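# Carry tube rack through self-closing door to desk

## Task

Take the tube rack from the counter, carry it through the door that swings shut by itself, and set it on the desk. At the end the rack must stand upright with each tube sitting all the way down in a hole, and the door must be closed. The task fails if the rack or any tube touches the floor, or if a robot tips over or is left leaning. One or both robots may be used. Finish by releasing the rack and backing the robots away from it.

## Robot and tools

Robots: two identical Hello Robot Stretch 4 units, r1 and r2. Each has an omni-wheel base, a lift on a vertical mast, an arm that telescopes forward, a three-joint wrist and a two-finger gripper. The robot stands about 1.6 m tall; its base rim lies within 0.23 m of the base origin. Cameras per robot: <name>_head_camera, <name>_head_left_camera, <name>_head_right_camera, <name>_wrist_camera (for example r1_wrist_camera). A loose object may occasionally get a brief shove from the environment.

Frames: each robot's base frame sits on the floor under the base centre, x ahead, y to the left, z upward. hand_pose, a point between the open fingertips, is reported in this frame; with all wrist joints at 0 its axes line up with the base. The printed hand position may be somewhat wrong. The odometry frame is the base frame as it was when the scene began. Each robot reports in its own frames only, so the relative placement of r1 and r2 must be judged from images, lidar_m and wrist_depth_mm.

execute_actions: argument actions is a list holding exactly one action, or empty to just fetch state and images. The action is an object keyed by "r1" and/or "r2". Under a robot you may give "base", "joints", or both, plus optional "pace" and "contact_limits"; alternatively "end_of_arm" by itself. Everything in one action starts at once and may finish at different times. Optional cameras is a list of camera names, or ["all"]; omitted or null means all, [] means none; an unknown name rejects the call.
- base: exactly one relative move, an offset from where the base last reported itself. {"translate_m": d} drives straight, positive forward, -2 to 2 m. {"strafe_m": d} slides sideways, positive left, -2 to 2 m. {"rotate_rad": d} spins in place, positive counter-clockwise seen from above, -3.2 to 3.2 rad.
- joints: absolute targets by name. lift_m 0 to 1.2 m (tolerance 0.004); arm_m 0 to 0.55 m extension (0.004); wrist_yaw_rad -1.134 to 4.276 (0 points ahead, positive turns left, 3.14 folded back, beyond 3.4 the arm may obstruct) tolerance 0.02; wrist_pitch_rad -1.117 to 4.259 (0 level, 1.57 pointing down) tolerance 0.05; wrist_roll_rad -1.117 to 4.259 (0 puts fingers level, positive turns clockwise viewed from behind the gripper) tolerance 0.02; gripper_m -0.038 to 0.141, the fingertip gap in metres, negative means fingers pressing together, tolerance 0.004. A joint target outside its range is clipped and the result notes it; any other bad value or unknown key refuses the whole call and nothing moves.
- pace: "slow", "default", "fast", "max". Base top speeds 0.1/0.3/0.4/0.6 m/s and turn rates 1/2/3/4 rad/s respectively; with the lift above 0.2 these are further limited, down to 0.3 m/s and 1 rad/s at lift 1.2.
- contact_limits: {"arm_m": value}, 0 (gentlest) to 0.75 (firmest), default 0.5; the arm stops when it pushes that hard.
- end_of_arm: "enable_torque" revives wrist or gripper motors that shut off; they then hold their spot.
An action lasts at most 15 s. Anything left out of an action may still be driving toward an earlier target without the status showing it. If any result reports a stop, further execute_actions, wait and finished_scene calls in that same reply are skipped.

wait: seconds 0 to 10; nothing new is commanded, returns state and images. zoom_image: camera plus region [x0, y0, x1, y1] in pixels from the top-left of that camera's latest full image, at most 504 by 504. finished_scene: scene is the current scene number; it ends the scene permanently, so only call it when the rack is placed, the door is shut and the robots are clear.

Results: base_status and joint_status tell how each commanded motion ended: "done" (for the base, wheels turned the full amount even if slipping), "off_target" (resting short, maybe still pushing), "contact_stop_at_<key>" (hit something; the part then goes slack, a slack lift may sag under load, slack wheels may drift), "limit_stop_at_<name>", "time_out", "torque_fault". "limit_stop_at_tilt" means leaning over 6 degrees; lift, arm and wheels go slack and ignore commands until the lean eases. "limit_stop_at_own_body" means a joint nearly hit or touched its own robot; move it away, not back toward the body; it tends to occur with wrist_pitch_rad below -0.2 combined with wrist_roll_rad below -0.4 or above 4. on_its_own lists uncommanded behaviour; its "held at" is the held target, not the actual position. base_odometry counts wheel turns (slip included); heading is -3.142 to 3.142, positive left. If turned_by_wheels and turned_by_imu differ by over about 0.1 rad, suspect a collision or slip. base_tilt in degrees, forward and right positive, carries a fixed error up to about 1.5. motor_effort is percent of maximum, positive toward larger joint values, bracket value is the peak during the last action (noisy); for wheel_0, wheel_1, wheel_2 positive turns the base right. A load in a level gripper pulls wrist_pitch_rad effort away from 0. lidar_m: 12 sectors of 30 degrees, first straight ahead, going counter-clockwise (4th left, 7th behind, 10th right), distances in metres, "-" for nothing seen or closer than 0.25 m; it sees from about 0.15 m up to robot height, misses transparent items and thin legs, and sees the other robot. wrist_depth_mm: 7x7 grid from top left, median depths 100 to 2000 mm, "-" if invalid.

Gripping: command a gripper_m smaller than the object's width; squeezing further pulls it toward the wrist, opening pushes it out. Neither the reading nor "done" proves a grasp; a firm squeeze at gripper_m of 0 or more shows up in gripper_m effort. Fingertips pressed onto a surface may jam; raise the lift. To unfold at the start, send lift_m 0.4 with wrist_yaw_rad 0 together.

Avoid: robots pressing against each other (a hard press ends the run; once bases touch, even millimetres more is hard), dropping or tipping the rack or tubes, wrist overload (over about 2 kg level, or pressing the gripper into things) which causes torque_fault, turning or driving with over 1 kg held and arm_m above 0.2 especially at fast paces, and strong pushes or pulls with a high gripper. Two robots given the same move can differ by up to about 3 cm per metre, so a shared carry risks tipping. Shorter robot motion time is better.

Each tool is called after "Emit:" as name(argument=value, ...) on one line, values as JSON.

## Session

Emit:
execute_actions(actions=[])

Scene clock: 0.00 s.
r1.base_odometry: x=+0.000 y=+0.000 heading=+0.000 (m, m, rad; r1's odometry frame)
r1.turned_by_wheels: +0.000 (rad since the last result)
r1.turned_by_imu: +0.000 (rad since the last result)
r1.base_tilt: forward=+0.9 right=+0.1 (deg)
r1.lidar_m: 0.98 1.02 1.38 1.36 1.36 1.08 0.99 1.04 0.71 0.72 0.77 1.03
r1.base_status: not commanded
r1.joint_positions: lift_m=+0.185 arm_m=+0.002 wrist_yaw_rad=+3.118 wrist_pitch_rad=+0.002 wrist_roll_rad=+0.011 gripper_m=+0.057
r1.joint_status: not commanded
r1.motor_effort: lift_m=+21 arm_m=-1 wrist_yaw_rad=+0 wrist_pitch_rad=-7 wrist_roll_rad=-2 gripper_m=-4 wheel_0=+1 wheel_1=+0 wheel_2=+0 (%)
r1.hand_pose: x=-0.1137 y=+0.0941 z=+0.3628 quat_wxyz=(+0.012, -0.001, +0.006, +1.000) (m; r1's base frame)
r1.wrist_depth_mm: - 139 1118 1138 1182 1182 1205 / - 126 1098 1138 1160 1182 1229 / 107 138 231 1118 1182 1205 1229 / 136 161 1118 1138 1138 1182 1229 / 1060 1078 1118 1138 1160 1182 1229 / 1042 1060 1060 1118 1138 1160 1205 / 788 809 931 878 946 1042 1138
r2.base_odometry: x=+0.000 y=+0.000 heading=+0.000 (m, m, rad; r2's odometry frame)
r2.turned_by_wheels: +0.000 (rad since the last result)
r2.turned_by_imu: +0.000 (rad since the last result)
r2.base_tilt: forward=-0.1 right=-0.3 (deg)
r2.lidar_m: 0.79 0.85 1.23 1.71 1.85 1.83 1.78 1.92 1.34 1.32 1.08 0.78
r2.base_status: not commanded
r2.joint_positions: lift_m=+0.295 arm_m=+0.001 wrist_yaw_rad=+3.091 wrist_pitch_rad=-0.012 wrist_roll_rad=-0.019 gripper_m=+0.057
r2.joint_status: not commanded
r2.motor_effort: lift_m=+19 arm_m=-1 wrist_yaw_rad=-3 wrist_pitch_rad=-7 wrist_roll_rad=+0 gripper_m=-2 wheel_0=+1 wheel_1=+0 wheel_2=+0 (%)
r2.hand_pose: x=-0.1113 y=+0.1020 z=+0.4771 quat_wxyz=(+0.025, +0.006, -0.010, +1.000) (m; r2's base frame)
r2.wrist_depth_mm: - 136 1863 1863 1863 1863 1863 / - 134 1863 1863 1863 1863 1921 / 108 138 267 1921 1921 1921 1921 / 136 172 1983 1863 1921 1921 1921 / 1863 1863 1921 1863 1921 1983 1983 / 1397 1430 1229 1366 201 1499 1430 / 1008 991 1060 - 1042 1025 1060
pictures: r1_head_camera, r1_head_left_camera, r1_head_right_camera, r1_wrist_camera, r2_head_camera, r2_head_left_camera, r2_head_right_camera, r2_wrist_camera
Images, in order (width x height): r1_head_camera 420x560, r1_head_left_camera 420x672, r1_head_right_camera 420x672, r1_wrist_camera 616x392, r2_head_camera 420x560, r2_head_left_camera 420x672, r2_head_right_camera 420x672, r2_wrist_camera 616x392.

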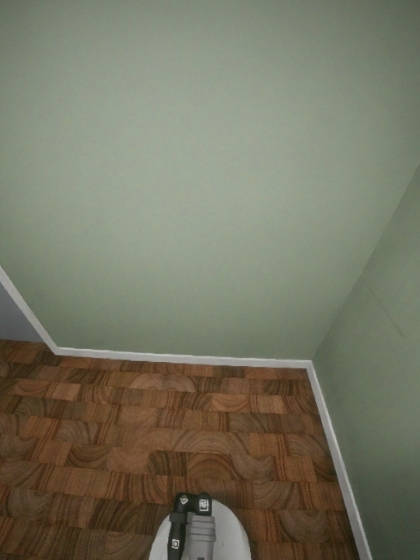

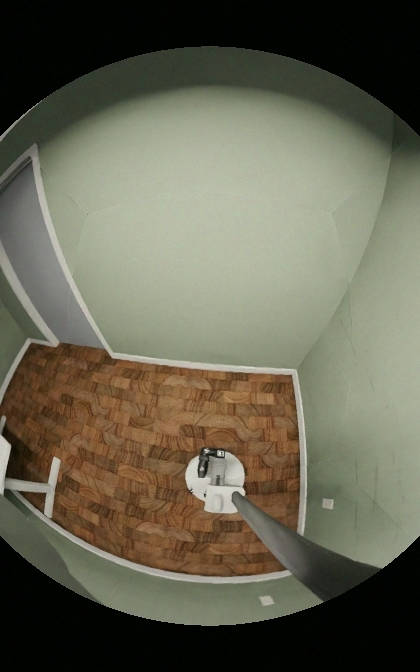

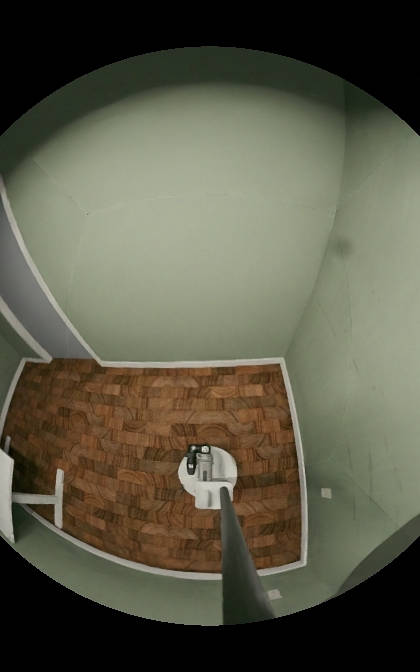

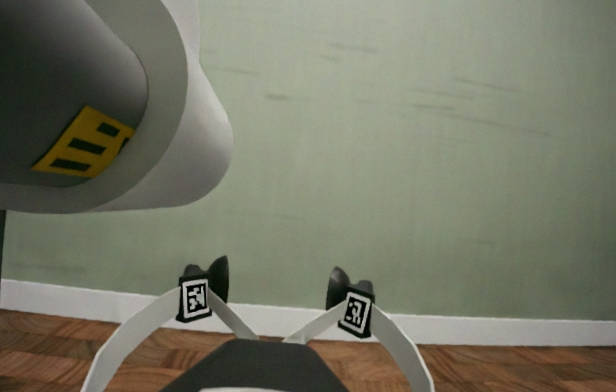

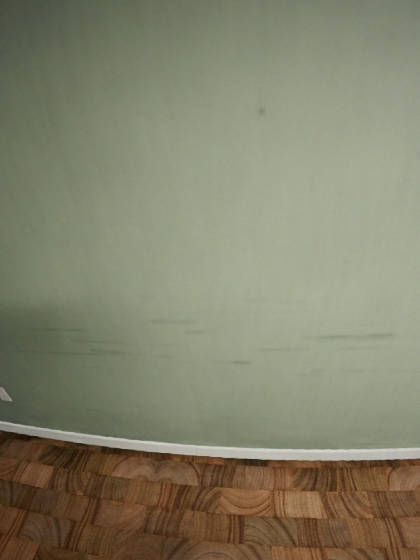

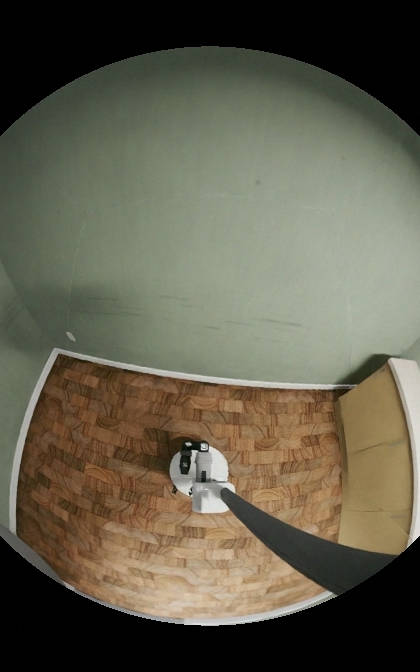

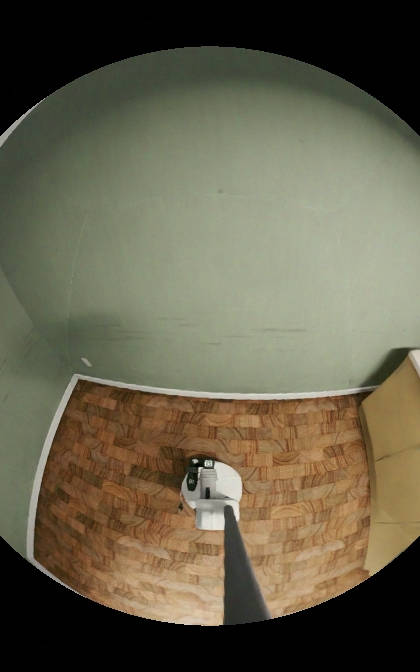

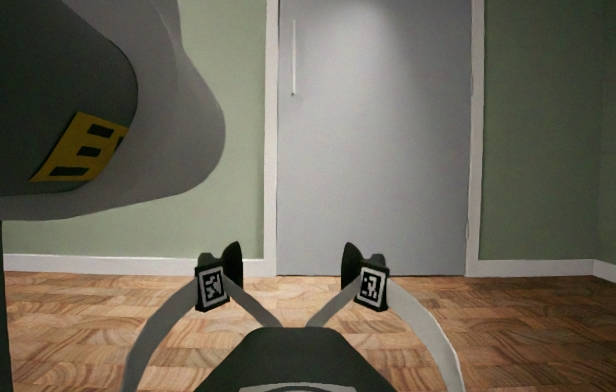

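Emit:
execute_actions(actions=[{"r1":{"base":{"strafe_m":1.0},"pace":"fast"},"r2":{"base":{"rotate_rad":-1.6},"joints":{"lift_m":0.9,"wrist_yaw_rad":0}}}], cameras=["r1_head_camera","r1_head_left_camera","r2_head_camera","r2_head_left_camera","r2_wrist_camera"])

Scene clock: 8.27 s.
r1.base_odometry: x=+0.000 y=+1.000 heading=+0.000 (m, m, rad; r1's odometry frame)
r1.turned_by_wheels: +0.000 (rad since the last result)
r1.turned_by_imu: +0.000 (rad since the last result)
r1.base_tilt: forward=+0.7 right=+0.0 (deg)
r1.lidar_m: 0.96 1.07 1.47 1.05 0.44 0.46 1.02 1.08 1.46 1.71 1.38 1.00
r1.base_status: done
r1.joint_positions: lift_m=+0.185 arm_m=+0.002 wrist_yaw_rad=+3.118 wrist_pitch_rad=+0.002 wrist_roll_rad=+0.011 gripper_m=+0.057
r1.joint_status: not commanded
r1.motor_effort: lift_m=+21(21) arm_m=+0(1) wrist_yaw_rad=+0(1) wrist_pitch_rad=-7(6) wrist_roll_rad=-1(0) gripper_m=-3(2) wheel_0=+1(13) wheel_1=-1(12) wheel_2=+0(0) (%)
r1.hand_pose: x=-0.1137 y=+0.0941 z=+0.3628 quat_wxyz=(+0.012, -0.001, +0.006, +1.000) (m; r1's base frame)
r1.wrist_depth_mm: - 139 1098 1160 1182 525 492 / - 126 1118 1118 931 715 668 / 107 138 231 1138 1182 798 1060 / 135 161 1098 1160 1160 1182 1205 / 1042 1078 1138 1118 1160 1182 1229 / 1042 1060 1060 1118 778 1182 1229 / 798 798 904 904 788 1025 1098
r2.base_odometry: x=+0.000 y=+0.000 heading=-1.600 (m, m, rad; r2's odometry frame)
r2.turned_by_wheels: -1.600 (rad since the last result)
r2.turned_by_imu: -1.575 (rad since the last result)
r2.base_tilt: forward=-0.2 right=-0.3 (deg)
r2.lidar_m: 1.32 1.11 0.83 0.80 0.84 1.22 1.76 1.82 1.84 1.72 1.87 1.37
r2.base_status: done
r2.joint_positions: lift_m=+0.900 arm_m=+0.001 wrist_yaw_rad=+0.000 wrist_pitch_rad=-0.012 wrist_roll_rad=-0.019 gripper_m=+0.057
r2.joint_status: all done
r2.motor_effort: lift_m=+24(24) arm_m=-2(2) wrist_yaw_rad=+0(10) wrist_pitch_rad=-5(7) wrist_roll_rad=-1(1) gripper_m=-1(3) wheel_0=+3(6) wheel_1=+3(11) wheel_2=+1(8) (%)
r2.hand_pose: x=+0.4609 y=-0.0873 z=+1.0813 quat_wxyz=(+1.000, -0.010, -0.006, +0.000) (m; r2's base frame)
r2.wrist_depth_mm: 1229 1708 1756 1708 1708 1708 1708 / 1229 1708 1756 1708 1756 1708 1708 / 1205 1756 1756 1756 1756 1756 1756 / 1229 1708 1808 1708 1808 1756 1756 / 1229 1138 1138 1160 1160 1160 1160 / 1229 1138 1138 1160 201 1182 1182 / 1255 1160 1182 - 1160 1160 1160
pictures: r1_head_camera, r1_head_left_camera, r2_head_camera, r2_head_left_camera, r2_wrist_camera
camera_calibration (this result's frames):
r2_wrist_camera: T_world_to_cam=[[-0.0708785, -0.997478, 0.00363502, -0.0713952], [-0.0492702, -0.000138755, -0.998785, 1.14239], [0.996267, -0.0709716, -0.0491361, -0.178811], [0, 0, 0, 1]] pos_world=[0.229368, -0.0837471, 1.13247]
Images, in order (width x height): r1_head_camera 420x560, r1_head_left_camera 420x672, r2_head_camera 420x560, r2_head_left_camera 420x672, r2_wrist_camera 616x392.

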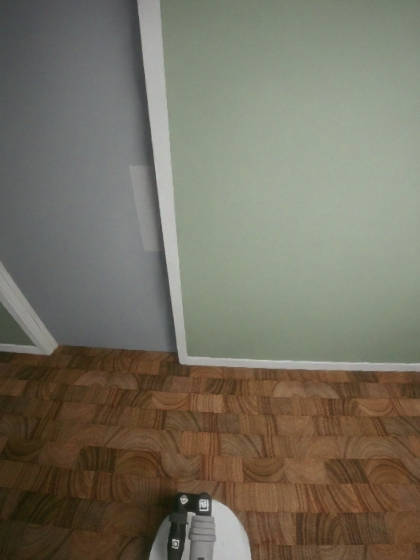

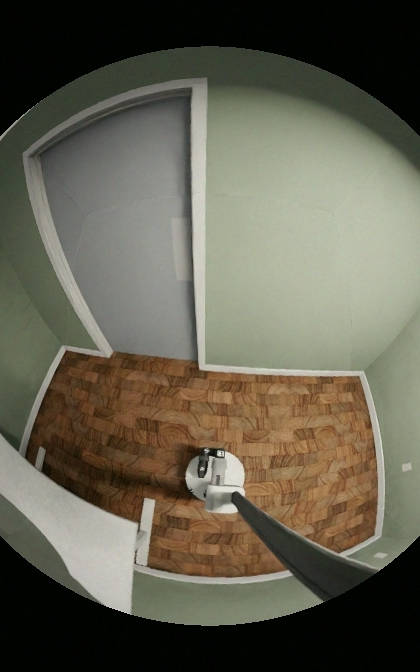

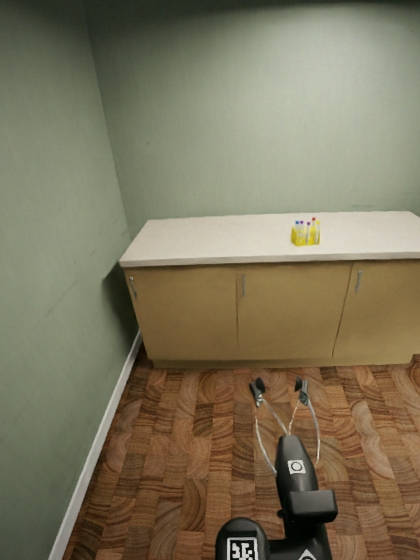

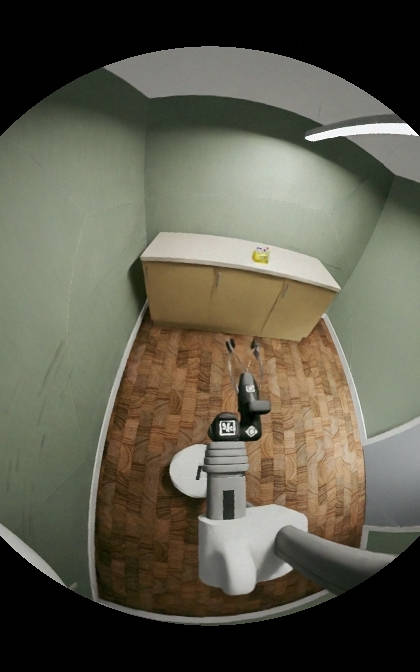

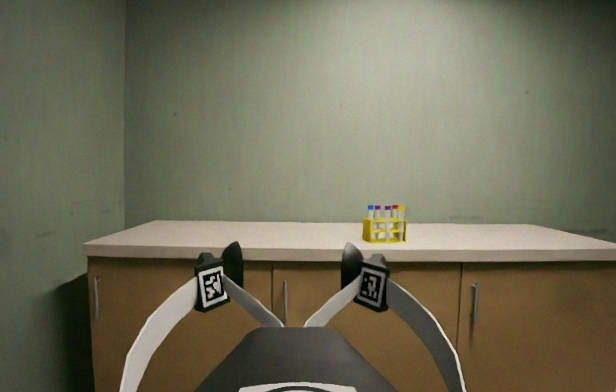

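Emit:
execute_actions(actions=[{"r1":{"base":{"translate_m":0.45},"pace":"fast"},"r2":{"base":{"strafe_m":-0.37},"joints":{"gripper_m":0.141},"pace":"fast"}}], cameras=[])

Emit:
execute_actions(actions=[{"r1":{"base":{"strafe_m":0.62},"pace":"fast"},"r2":{"base":{"translate_m":0.75},"pace":"fast"}}], cameras=["r1_head_camera","r1_head_left_camera","r2_head_camera","r2_wrist_camera"])

Scene clock: 14.20 s.
r1.base_odometry: x=+0.450 y=+1.000 heading=+0.000 (m, m, rad; r1's odometry frame)
r1.turned_by_wheels: +0.000 (rad since the last result)
r1.turned_by_imu: -0.002 (rad since the last result)
r1.base_tilt: forward=+0.7 right=+0.1 (deg)
r1.lidar_m: 0.49 0.52 0.85 1.97 1.02 0.79 1.45 1.53 1.78 1.72 0.77 0.53
r1.base_status: done
r1.joint_positions: lift_m=+0.185 arm_m=+0.002 wrist_yaw_rad=+3.118 wrist_pitch_rad=+0.002 wrist_roll_rad=+0.011 gripper_m=+0.057
r1.joint_status: not commanded
r1.motor_effort: lift_m=+21(21) arm_m=-1(0) wrist_yaw_rad=+1(1) wrist_pitch_rad=-7(7) wrist_roll_rad=-1(1) gripper_m=-2(4) wheel_0=+1(10) wheel_1=-1(7) wheel_2=+1(16) (%)
r1.hand_pose: x=-0.1137 y=+0.0941 z=+0.3628 quat_wxyz=(+0.012, -0.001, +0.006, +1.000) (m; r1's base frame)
r1.wrist_depth_mm: - 139 1499 1618 1618 1708 1708 / - 126 1576 1537 1618 1661 1708 / 107 138 230 1576 1205 1160 1078 / 135 161 1537 1537 1618 1618 1661 / 1464 1537 1537 1537 1618 1618 1661 / 1118 1098 1078 1255 1281 1661 1661 / 798 820 917 878 904 1060 1118
r2.base_odometry: x=-0.370 y=+0.011 heading=-1.599 (m, m, rad; r2's odometry frame)
r2.turned_by_wheels: +0.000 (rad since the last result)
r2.turned_by_imu: -0.002 (rad since the last result)
r2.base_tilt: forward=-0.1 right=-0.3 (deg)
r2.lidar_m: 1.32 1.39 1.21 1.16 1.23 1.79 1.78 1.89 1.47 1.37 1.49 1.36
r2.base_status: done
r2.joint_positions: lift_m=+0.900 arm_m=+0.001 wrist_yaw_rad=+0.000 wrist_pitch_rad=-0.012 wrist_roll_rad=-0.019 gripper_m=+0.141
r2.joint_status: all done
r2.motor_effort: lift_m=+24(24) arm_m=-2(2) wrist_yaw_rad=-1(2) wrist_pitch_rad=-6(7) wrist_roll_rad=-2(1) gripper_m=+0(2) wheel_0=+1(14) wheel_1=+0(11) wheel_2=+2(2) (%)
r2.hand_pose: x=+0.4608 y=-0.0874 z=+1.0813 quat_wxyz=(+1.000, -0.010, -0.006, +0.000) (m; r2's base frame)
r2.wrist_depth_mm: 1661 1708 1661 1661 1661 1708 1708 / 1708 1756 1708 1708 1661 1708 1708 / 1708 1708 1708 1708 1708 1708 1708 / 1708 1756 1708 1708 1708 1708 1708 / 1138 1098 1138 1138 1138 1138 1756 / 1138 1118 1138 1138 1138 1138 1756 / 1138 1118 1138 - 1138 1138 1756
pictures: none
No camera images: the call's "cameras" was empty. Leave "cameras" out to get every camera's image.

Scene clock: 17.60 s.
r1.base_odometry: x=+0.450 y=+1.620 heading=+0.000 (m, m, rad; r1's odometry frame)
r1.turned_by_wheels: +0.000 (rad since the last result)
r1.turned_by_imu: +0.000 (rad since the last result)
r1.base_tilt: forward=+0.7 right=+0.1 (deg)
r1.lidar_m: 0.57 0.63 0.82 1.40 1.01 0.74 0.71 0.73 2.08 2.13 0.75 0.62
r1.base_status: done
r1.joint_positions: lift_m=+0.185 arm_m=+0.002 wrist_yaw_rad=+3.118 wrist_pitch_rad=+0.002 wrist_roll_rad=+0.011 gripper_m=+0.057
r1.joint_status: not commanded
r1.motor_effort: lift_m=+21(21) arm_m=-1(1) wrist_yaw_rad=+1(1) wrist_pitch_rad=-7(7) wrist_roll_rad=-2(2) gripper_m=-2(5) wheel_0=-1(13) wheel_1=-2(12) wheel_2=+0(0) (%)
r1.hand_pose: x=-0.1137 y=+0.0941 z=+0.3628 quat_wxyz=(+0.012, -0.001, +0.006, +1.000) (m; r1's base frame)
r1.wrist_depth_mm: - 139 1576 1576 1661 1661 1661 / - 126 820 946 976 1618 1661 / 107 138 231 1499 1182 1160 1078 / 135 160 1499 1618 1618 1708 1464 / 1430 1499 1537 1537 1618 1618 1430 / 1138 1078 991 1281 1397 1708 1366 / 798 809 891 878 946 1060 1060
r2.base_odometry: x=-0.391 y=-0.739 heading=-1.599 (m, m, rad; r2's odometry frame)
r2.turned_by_wheels: +0.000 (rad since the last result)
r2.turned_by_imu: -0.004 (rad since the last result)
r2.base_tilt: forward=-0.1 right=-0.3 (deg)
r2.lidar_m: 0.57 0.61 0.86 1.12 1.19 1.71 2.54 1.98 1.52 1.45 0.81 0.59
r2.base_status: done
r2.joint_positions: lift_m=+0.900 arm_m=+0.001 wrist_yaw_rad=+0.000 wrist_pitch_rad=-0.012 wrist_roll_rad=-0.019 gripper_m=+0.141
r2.joint_status: not commanded
r2.motor_effort: lift_m=+23(24) arm_m=-2(2) wrist_yaw_rad=-1(1) wrist_pitch_rad=-7(5) wrist_roll_rad=-1(1) gripper_m=+1(1) wheel_0=+0(6) wheel_1=+1(7) wheel_2=+0(11) (%)
r2.hand_pose: x=+0.4608 y=-0.0874 z=+1.0813 quat_wxyz=(+1.000, -0.010, -0.006, +0.000) (m; r2's base frame)
r2.wrist_depth_mm: 946 960 976 960 976 960 960 / 960 976 960 960 976 976 976 / 976 991 976 976 991 976 976 / 991 991 991 976 991 1008 991 / 991 976 991 991 1008 991 1008 / 585 512 484 466 530 569 615 / 421 421 439 - 459 430 436
pictures: r1_head_camera, r1_head_left_camera, r2_head_camera, r2_wrist_camera
camera_calibration (this result's frames):
r2_wrist_camera: T_world_to_cam=[[-0.0711232, -0.997461, 0.00363499, -0.071353], [-0.0492702, -0.000126637, -0.998785, 1.14241], [0.99625, -0.0712159, -0.0491361, -0.178806], [0, 0, 0, 1]] pos_world=[0.229348, -0.0837611, 1.1325]
Images, in order (width x height): r1_head_camera 420x560, r1_head_left_camera 420x672, r2_head_camera 420x560, r2_wrist_camera 616x392.

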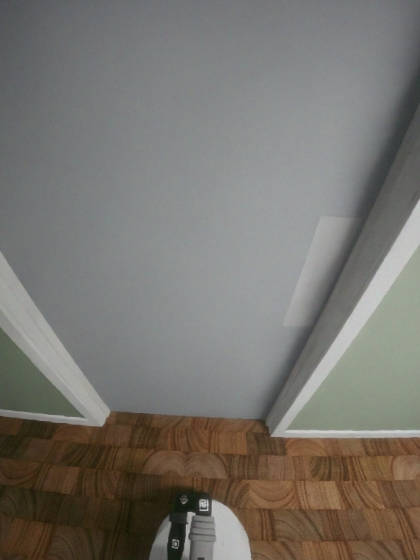

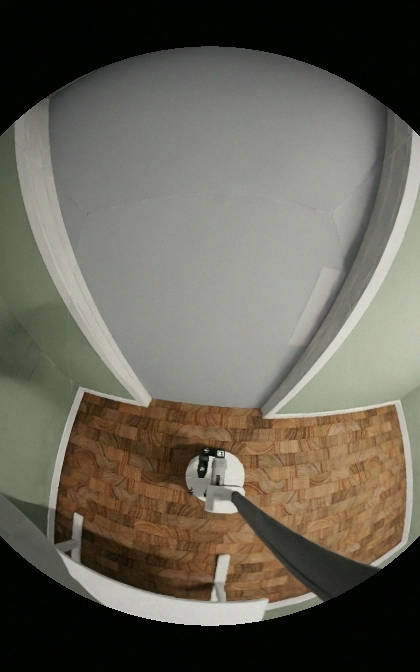

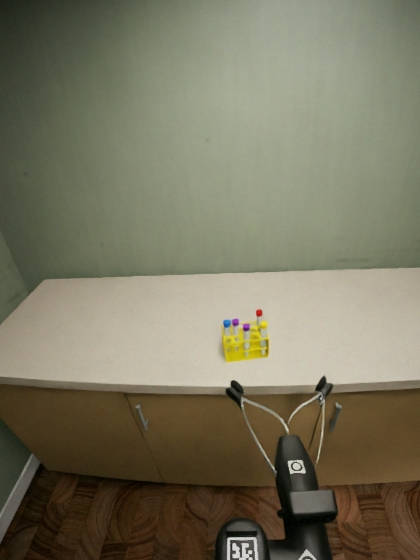

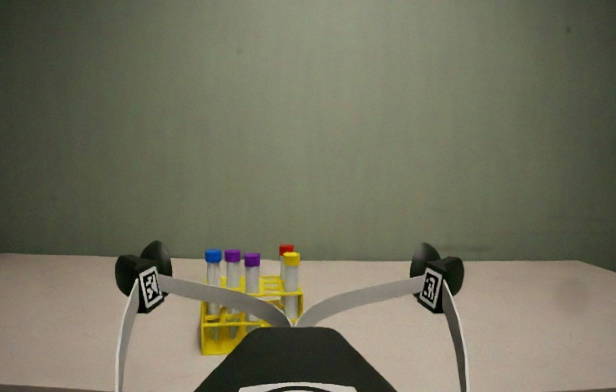

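Emit:
zoom_image(camera="r2_wrist_camera", region=[170, 220, 350, 370])

Emit:
zoom_image(camera="r2_head_camera", region=[190, 290, 350, 420])

Region (170, 220, 350, 370) of r2_wrist_camera's 616x392 image, scaled by 2.800.

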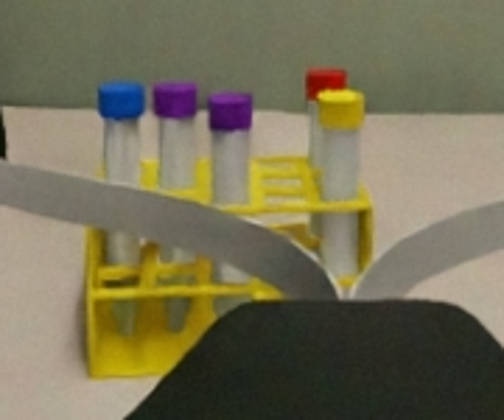

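Region (190, 290, 350, 420) of r2_head_camera's 420x560 image, scaled by 3.150, with more detail than that image has; it fills the top 410 rows of this view, and the rest is white.

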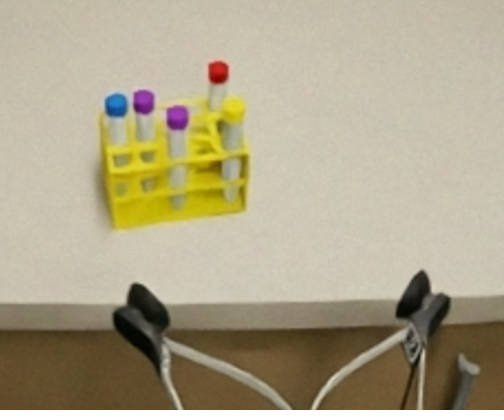

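Emit:
execute_actions(actions=[{"r1":{"base":{"rotate_rad":-1.57}},"r2":{"base":{"rotate_rad":0.09},"joints":{"lift_m":0.78,"wrist_roll_rad":0,"wrist_pitch_rad":0}}}], cameras=[])

Emit:
execute_actions(actions=[{"r1":{"base":{"translate_m":0.08}},"r2":{"base":{"strafe_m":-0.03},"joints":{"arm_m":0.12}}}], cameras=["r1_head_left_camera","r2_head_camera","r2_wrist_camera"])

Scene clock: 35.47 s.
r1.base_odometry: x=+0.450 y=+1.620 heading=-1.570 (m, m, rad; r1's odometry frame)
r1.turned_by_wheels: -1.569 (rad since the last result)
r1.turned_by_imu: -1.561 (rad since the last result)
r1.base_tilt: forward=+0.8 right=+0.0 (deg)
r1.lidar_m: 2.10 0.76 0.61 0.58 0.62 0.83 1.40 0.99 0.73 0.68 0.75 2.13
r1.base_status: done
r1.joint_positions: lift_m=+0.185 arm_m=+0.002 wrist_yaw_rad=+3.118 wrist_pitch_rad=+0.002 wrist_roll_rad=+0.011 gripper_m=+0.057
r1.joint_status: not commanded
r1.motor_effort: lift_m=+21(21) arm_m=-1(1) wrist_yaw_rad=+0(0) wrist_pitch_rad=-7(7) wrist_roll_rad=-1(2) gripper_m=-6(4) wheel_0=+4(9) wheel_1=+1(9) wheel_2=+4(10) (%)
r1.hand_pose: x=-0.1137 y=+0.0941 z=+0.3628 quat_wxyz=(+0.012, -0.001, +0.006, +1.000) (m; r1's base frame)
r1.wrist_depth_mm: - 139 1430 1499 1464 798 699 / - 126 1464 1499 1397 788 668 / 107 138 232 1499 1397 798 668 / 135 160 1464 1499 1308 768 647 / 1430 1430 1464 1537 1255 778 640 / 1098 1098 1060 1281 946 778 621 / 798 798 904 878 891 768 615
r2.base_odometry: x=-0.391 y=-0.739 heading=-1.510 (m, m, rad; r2's odometry frame)
r2.turned_by_wheels: +0.090 (rad since the last result)
r2.turned_by_imu: +0.087 (rad since the last result)
r2.base_tilt: forward=-0.1 right=-0.3 (deg)
r2.lidar_m: 0.55 0.61 0.96 1.10 1.24 1.93 2.51 1.84 1.45 1.45 0.76 0.57
r2.base_status: done
r2.joint_positions: lift_m=+0.780 arm_m=+0.001 wrist_yaw_rad=+0.000 wrist_pitch_rad=+0.002 wrist_roll_rad=-0.001 gripper_m=+0.141
r2.joint_status: all done
r2.motor_effort: lift_m=+13(27) arm_m=-2(2) wrist_yaw_rad=+0(2) wrist_pitch_rad=-5(7) wrist_roll_rad=+2(1) gripper_m=+2(2) wheel_0=-2(4) wheel_1=-1(4) wheel_2=-1(6) (%)
r2.hand_pose: x=+0.4609 y=-0.0874 z=+0.9581 quat_wxyz=(+1.000, +0.000, +0.001, +0.000) (m; r2's base frame)
r2.wrist_depth_mm: 1008 1008 976 946 931 917 904 / 1008 1008 991 976 946 931 904 / 1025 1008 991 960 946 917 931 / 1042 1025 1008 477 960 946 931 / 462 462 466 455 466 455 452 / 404 373 362 353 351 340 338 / 407 399 394 - 375 368 362
pictures: none
No camera images: the call's "cameras" was empty. Leave "cameras" out to get every camera's image.

Scene clock: 36.87 s.
r1.base_odometry: x=+0.451 y=+1.540 heading=-1.569 (m, m, rad; r1's odometry frame)
r1.turned_by_wheels: +0.000 (rad since the last result)
r1.turned_by_imu: +0.000 (rad since the last result)
r1.base_tilt: forward=+0.8 right=+0.0 (deg)
r1.lidar_m: 2.07 0.75 0.59 0.59 0.62 0.86 1.47 1.01 0.72 0.68 0.74 2.13
r1.base_status: done
r1.joint_positions: lift_m=+0.185 arm_m=+0.002 wrist_yaw_rad=+3.118 wrist_pitch_rad=+0.002 wrist_roll_rad=+0.011 gripper_m=+0.057
r1.joint_status: not commanded
r1.motor_effort: lift_m=+21(21) arm_m=+0(0) wrist_yaw_rad=+2(0) wrist_pitch_rad=-7(7) wrist_roll_rad=-2(1) gripper_m=-3(1) wheel_0=+4(9) wheel_1=+2(6) wheel_2=-1(11) (%)
r1.hand_pose: x=-0.1137 y=+0.0941 z=+0.3628 quat_wxyz=(+0.012, -0.001, +0.006, +1.000) (m; r1's base frame)
r1.wrist_depth_mm: - 139 1576 1576 1499 866 707 / - 126 1576 1618 1430 866 676 / 107 138 231 1576 1397 854 668 / 135 160 1537 1576 1281 854 647 / 1430 1499 1576 1537 1255 854 634 / 1098 1060 1060 1281 917 831 627 / 798 798 917 891 904 809 609
r2.base_odometry: x=-0.421 y=-0.741 heading=-1.510 (m, m, rad; r2's odometry frame)
r2.turned_by_wheels: +0.000 (rad since the last result)
r2.turned_by_imu: -0.001 (rad since the last result)
r2.base_tilt: forward=-0.2 right=-0.3 (deg)
r2.lidar_m: 0.56 0.62 0.97 1.16 1.25 1.98 2.53 1.82 1.43 1.43 0.72 0.59
r2.base_status: done
r2.joint_positions: lift_m=+0.780 arm_m=+0.119 wrist_yaw_rad=+0.000 wrist_pitch_rad=+0.002 wrist_roll_rad=-0.001 gripper_m=+0.141
r2.joint_status: all done
r2.motor_effort: lift_m=+14(13) arm_m=+5(5) wrist_yaw_rad=-3(2) wrist_pitch_rad=-5(5) wrist_roll_rad=+1(0) gripper_m=+1(2) wheel_0=+0(9) wheel_1=+1(8) wheel_2=-1(0) (%)
r2.hand_pose: x=+0.5786 y=-0.0874 z=+0.9581 quat_wxyz=(+1.000, +0.000, +0.001, +0.000) (m; r2's base frame)
r2.wrist_depth_mm: 891 866 866 842 820 809 778 / 904 878 854 842 831 820 788 / 904 891 878 854 842 820 809 / 917 904 768 402 831 831 809 / 455 459 357 353 459 452 449 / 270 246 240 255 236 252 267 / 250 245 240 - 229 225 223
pictures: r1_head_left_camera, r2_head_camera, r2_wrist_camera
camera_calibration (this result's frames):
r2_wrist_camera: T_world_to_cam=[[-0.0711124, -0.997372, -0.0138602, -0.0457733], [-0.0634008, 0.0183869, -0.997819, 1.03395], [0.995451, -0.0700786, -0.0645417, -0.286812], [0, 0, 0, 1]] pos_world=[0.347805, -0.0847635, 1.01255]
Images, in order (width x height): r1_head_left_camera 420x672, r2_head_camera 420x560, r2_wrist_camera 616x392.

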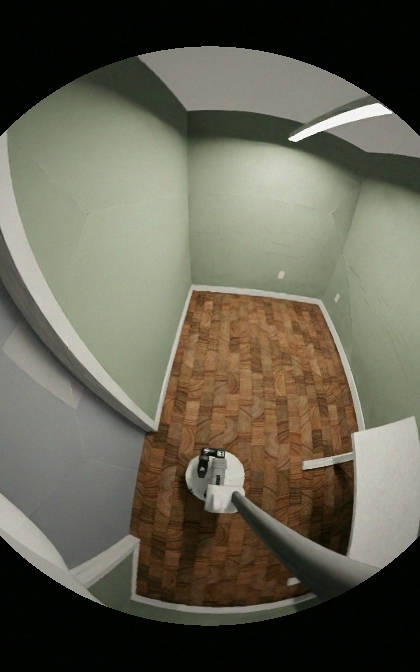

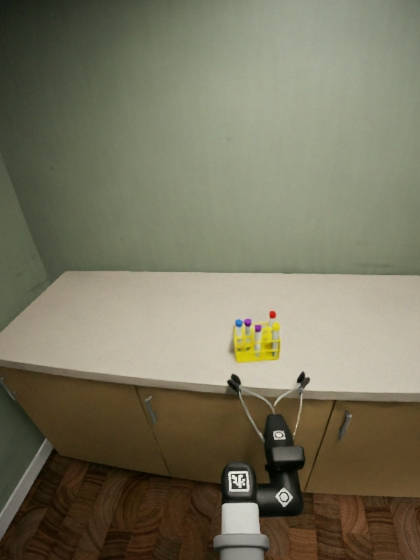

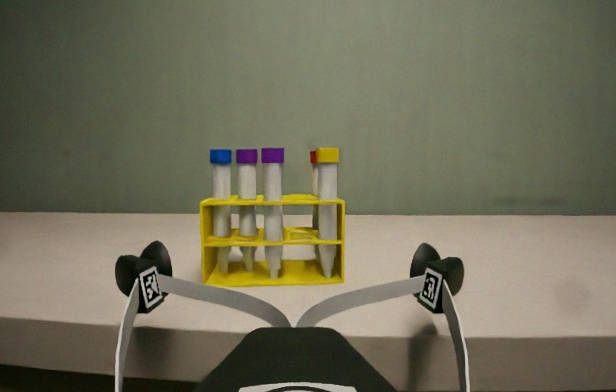

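Emit:
execute_actions(actions=[{"r1":{"base":{"strafe_m":0.34}},"r2":{"base":{"strafe_m":0.012},"joints":{"arm_m":0.19}}}], cameras=["r1_head_left_camera","r2_head_camera","r2_wrist_camera"])

Scene clock: 44.47 s.
r1.base_odometry: x=+0.790 y=+1.541 heading=-1.569 (m, m, rad; r1's odometry frame)
r1.turned_by_wheels: +0.000 (rad since the last result)
r1.turned_by_imu: +0.000 (rad since the last result)
r1.base_tilt: forward=+0.8 right=+0.1 (deg)
r1.lidar_m: 0.73 0.34 0.26 0.25 0.27 0.37 0.73 1.52 1.10 1.04 1.89 2.37
r1.base_status: done
r1.joint_positions: lift_m=+0.185 arm_m=+0.002 wrist_yaw_rad=+3.118 wrist_pitch_rad=+0.002 wrist_roll_rad=+0.011 gripper_m=+0.057
r1.joint_status: not commanded
r1.motor_effort: lift_m=+21(21) arm_m=+0(0) wrist_yaw_rad=+0(1) wrist_pitch_rad=-7(7) wrist_roll_rad=-1(1) gripper_m=-2(4) wheel_0=-2(10) wheel_1=-1(9) wheel_2=+0(0) (%)
r1.hand_pose: x=-0.1137 y=+0.0941 z=+0.3628 quat_wxyz=(+0.012, -0.001, +0.006, +1.000) (m; r1's base frame)
r1.wrist_depth_mm: - 139 1537 1618 609 327 241 / - 126 1537 1576 580 322 239 / 107 138 230 1281 569 314 236 / 135 161 1537 1098 544 307 231 / 1464 1537 1537 820 517 300 227 / 1118 1098 1078 842 384 290 220 / 798 809 931 723 399 281 215
r2.base_odometry: x=-0.409 y=-0.740 heading=-1.510 (m, m, rad; r2's odometry frame)
r2.turned_by_wheels: +0.000 (rad since the last result)
r2.turned_by_imu: -0.001 (rad since the last result)
r2.base_tilt: forward=-0.1 right=-0.3 (deg)
r2.lidar_m: 0.56 0.64 0.98 1.15 1.27 1.92 2.53 1.79 1.47 1.43 0.74 0.58
r2.base_status: done
r2.joint_positions: lift_m=+0.780 arm_m=+0.189 wrist_yaw_rad=+0.000 wrist_pitch_rad=+0.002 wrist_roll_rad=-0.001 gripper_m=+0.141
r2.joint_status: all done
r2.motor_effort: lift_m=+14(14) arm_m=+5(5) wrist_yaw_rad=+0(3) wrist_pitch_rad=-5(5) wrist_roll_rad=+1(1) gripper_m=+1(2) wheel_0=-2(7) wheel_1=+3(9) wheel_2=+0(1) (%)
r2.hand_pose: x=+0.6486 y=-0.0874 z=+0.9581 quat_wxyz=(+1.000, +0.000, +0.001, +0.000) (m; r2's base frame)
r2.wrist_depth_mm: 809 809 778 768 759 741 723 / 831 809 788 788 759 759 741 / 842 820 798 788 768 750 750 / 842 831 287 279 778 768 750 / 452 459 287 270 362 449 442 / 267 235 236 254 236 251 265 / 195 192 200 - 205 190 198
pictures: r1_head_left_camera, r2_head_camera, r2_wrist_camera
camera_calibration (this result's frames):
r2_wrist_camera: T_world_to_cam=[[-0.0711196, -0.997371, -0.0138622, -0.0407912], [-0.0634005, 0.0183893, -0.997819, 1.03839], [0.995451, -0.0700856, -0.0645417, -0.356489], [0, 0, 0, 1]] pos_world=[0.417801, -0.084764, 1.01255]
Images, in order (width x height): r1_head_left_camera 420x672, r2_head_camera 420x560, r2_wrist_camera 616x392.

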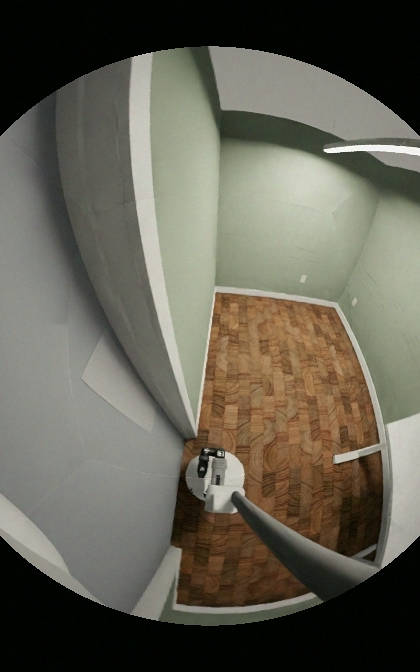

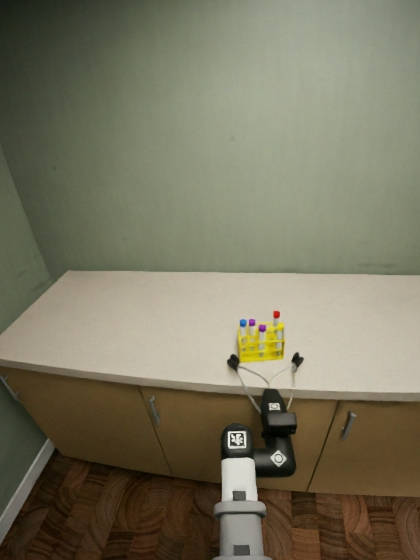

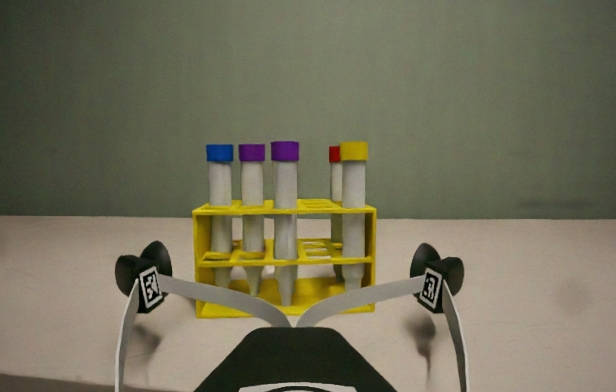

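Emit:
execute_actions(actions=[{"r1":{"base":{"strafe_m":0.3},"pace":"slow"},"r2":{"base":{"strafe_m":0.003},"joints":{"arm_m":0.245},"pace":"slow"}}], cameras=["r1_head_left_camera","r2_head_camera","r2_wrist_camera"])

Scene clock: 52.10 s.
r1.base_odometry: x=+1.090 y=+1.541 heading=-1.569 (m, m, rad; r1's odometry frame)
r1.turned_by_wheels: +0.000 (rad since the last result)
r1.turned_by_imu: +0.000 (rad since the last result)
r1.base_tilt: forward=+0.7 right=+0.1 (deg)
r1.lidar_m: 0.25 1.76 0.25 0.25 - 0.25 0.38 1.54 1.40 1.33 2.22 0.30
r1.base_status: done
r1.joint_positions: lift_m=+0.185 arm_m=+0.002 wrist_yaw_rad=+3.118 wrist_pitch_rad=+0.002 wrist_roll_rad=+0.011 gripper_m=+0.057
r1.joint_status: not commanded
r1.motor_effort: lift_m=+21(21) arm_m=-1(1) wrist_yaw_rad=+2(1) wrist_pitch_rad=-7(7) wrist_roll_rad=-2(1) gripper_m=-3(3) wheel_0=-3(10) wheel_1=+3(10) wheel_2=+0(1) (%)
r1.hand_pose: x=-0.1137 y=+0.0941 z=+0.3628 quat_wxyz=(+0.012, -0.001, +0.006, +1.000) (m; r1's base frame)
r1.wrist_depth_mm: - 139 741 439 274 198 - / - 127 621 421 270 196 166 / 107 138 231 407 264 193 163 / 136 161 621 389 257 190 162 / 1499 1499 661 377 252 187 158 / 1118 1078 496 364 218 183 156 / 798 798 798 291 220 179 -
r2.base_odometry: x=-0.406 y=-0.740 heading=-1.509 (m, m, rad; r2's odometry frame)
r2.turned_by_wheels: +0.000 (rad since the last result)
r2.turned_by_imu: -0.002 (rad since the last result)
r2.base_tilt: forward=-0.2 right=-0.2 (deg)
r2.lidar_m: 0.57 0.60 0.97 1.12 1.26 1.93 2.55 1.39 1.36 1.42 0.72 0.57
r2.base_status: done
r2.joint_positions: lift_m=+0.780 arm_m=+0.244 wrist_yaw_rad=+0.000 wrist_pitch_rad=+0.002 wrist_roll_rad=-0.001 gripper_m=+0.141
r2.joint_status: all done
r2.motor_effort: lift_m=+13(14) arm_m=+5(5) wrist_yaw_rad=-1(1) wrist_pitch_rad=-4(5) wrist_roll_rad=+1(0) gripper_m=+2(2) wheel_0=-3(7) wheel_1=+4(8) wheel_2=+0(1) (%)
r2.hand_pose: x=+0.7035 y=-0.0874 z=+0.9581 quat_wxyz=(+1.000, +0.000, +0.001, +0.000) (m; r2's base frame)
r2.wrist_depth_mm: 759 759 741 723 707 691 676 / 778 768 750 732 715 699 683 / 798 778 741 741 715 715 691 / 788 778 231 266 723 715 707 / 452 455 233 251 220 449 445 / 267 235 202 202 216 251 264 / 193 192 197 - 204 191 198
pictures: r1_head_left_camera, r2_head_camera, r2_wrist_camera
camera_calibration (this result's frames):
r2_wrist_camera: T_world_to_cam=[[-0.0711211, -0.997371, -0.0138621, -0.0368805], [-0.0634005, 0.0183893, -0.997819, 1.04188], [0.995451, -0.0700871, -0.0645417, -0.411219], [0, 0, 0, 1]] pos_world=[0.472781, -0.0847641, 1.01255]
Images, in order (width x height): r1_head_left_camera 420x672, r2_head_camera 420x560, r2_wrist_camera 616x392.

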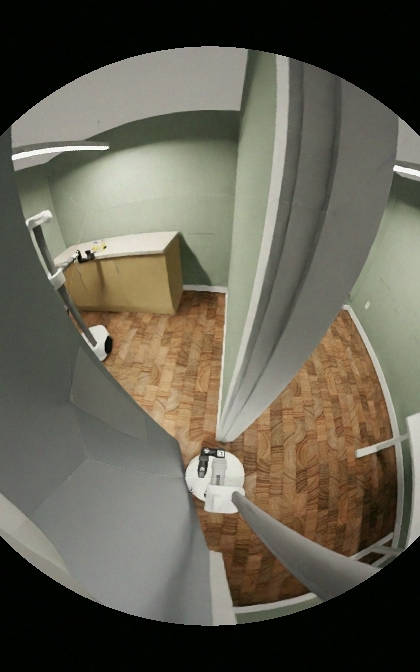

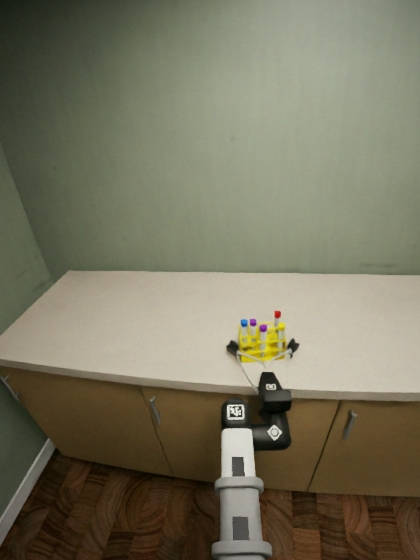

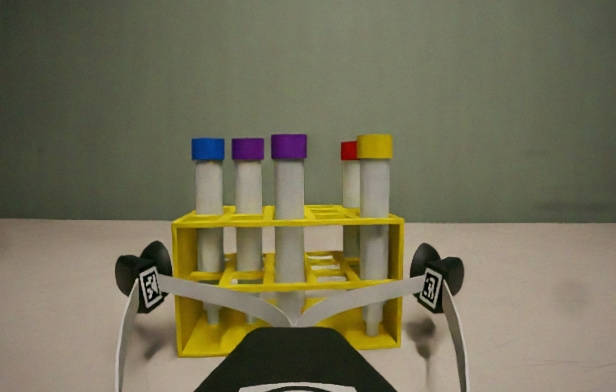

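Emit:
execute_actions(actions=[{"r1":{"base":{"strafe_m":0.5}},"r2":{"joints":{"arm_m":0.272},"pace":"slow"}}], cameras=["r1_head_left_camera","r2_head_camera","r2_wrist_camera"])

Scene clock: 57.63 s.
r1.base_odometry: x=+1.590 y=+1.542 heading=-1.570 (m, m, rad; r1's odometry frame)
r1.turned_by_wheels: +0.000 (rad since the last result)
r1.turned_by_imu: +0.000 (rad since the last result)
r1.base_tilt: forward=+0.7 right=+0.1 (deg)
r1.lidar_m: 1.63 1.19 1.22 0.25 0.25 - 0.25 0.35 1.92 1.84 0.54 0.67
r1.base_status: done
r1.joint_positions: lift_m=+0.185 arm_m=+0.002 wrist_yaw_rad=+3.118 wrist_pitch_rad=+0.002 wrist_roll_rad=+0.011 gripper_m=+0.057
r1.joint_status: not commanded
r1.motor_effort: lift_m=+21(21) arm_m=+0(1) wrist_yaw_rad=-3(0) wrist_pitch_rad=-7(7) wrist_roll_rad=-3(0) gripper_m=-2(3) wheel_0=-3(12) wheel_1=-1(13) wheel_2=+1(1) (%)
r1.hand_pose: x=-0.1137 y=+0.0941 z=+0.3628 quat_wxyz=(+0.012, -0.001, +0.006, +1.000) (m; r1's base frame)
r1.wrist_depth_mm: - 139 345 303 259 225 - / - 126 334 301 256 224 204 / 107 139 231 294 254 222 202 / 135 162 329 293 251 220 200 / 549 424 336 289 248 217 199 / 539 410 310 285 232 214 196 / 525 384 343 263 235 211 -
r2.base_odometry: x=-0.406 y=-0.740 heading=-1.509 (m, m, rad; r2's odometry frame)
r2.turned_by_wheels: +0.000 (rad since the last result)
r2.turned_by_imu: -0.001 (rad since the last result)
r2.base_tilt: forward=-0.2 right=-0.3 (deg)
r2.lidar_m: 0.56 0.62 0.98 1.14 1.27 1.94 2.53 1.21 1.47 1.42 0.71 0.58
r2.base_status: not commanded
r2.joint_positions: lift_m=+0.780 arm_m=+0.271 wrist_yaw_rad=+0.000 wrist_pitch_rad=+0.002 wrist_roll_rad=-0.001 gripper_m=+0.141
r2.joint_status: all done
r2.motor_effort: lift_m=+13(13) arm_m=+5(5) wrist_yaw_rad=+0(2) wrist_pitch_rad=-5(5) wrist_roll_rad=+1(1) gripper_m=+1(2) wheel_0=-3(3) wheel_1=+4(4) wheel_2=+0(0) (%)
r2.hand_pose: x=+0.7305 y=-0.0874 z=+0.9581 quat_wxyz=(+1.000, +0.000, +0.001, +0.000) (m; r2's base frame)
r2.wrist_depth_mm: 741 723 707 691 683 668 647 / 750 732 715 699 691 676 661 / 759 741 715 699 691 676 668 / 768 741 225 271 699 691 676 / 449 452 228 251 214 452 442 / 267 234 225 202 210 251 265 / 194 193 196 - 201 190 198
pictures: r1_head_left_camera, r2_head_camera, r2_wrist_camera
camera_calibration (this result's frames):
r2_wrist_camera: T_world_to_cam=[[-0.0711238, -0.997371, -0.0138621, -0.0349607], [-0.0634005, 0.0183895, -0.997819, 1.04359], [0.995451, -0.0700898, -0.0645418, -0.438073], [0, 0, 0, 1]] pos_world=[0.499757, -0.0847643, 1.01255]
Images, in order (width x height): r1_head_left_camera 420x672, r2_head_camera 420x560, r2_wrist_camera 616x392.

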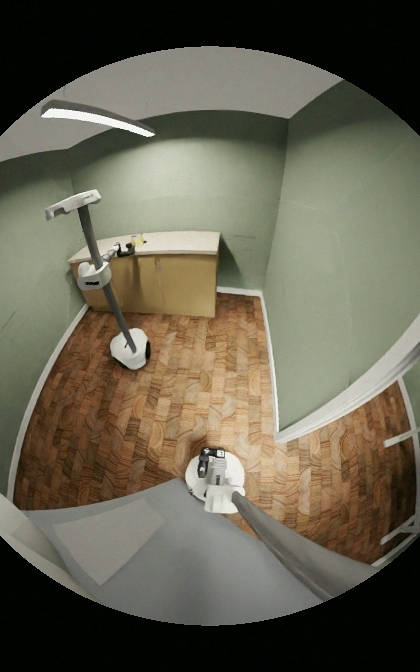

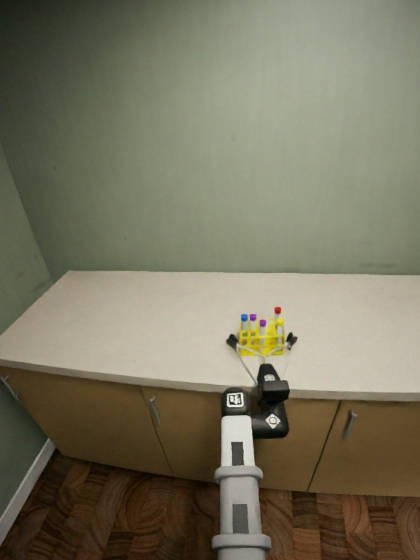

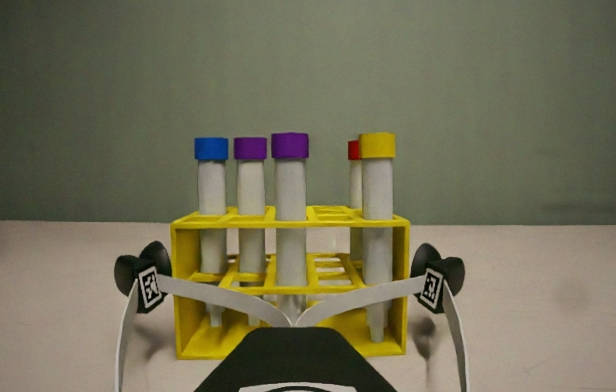

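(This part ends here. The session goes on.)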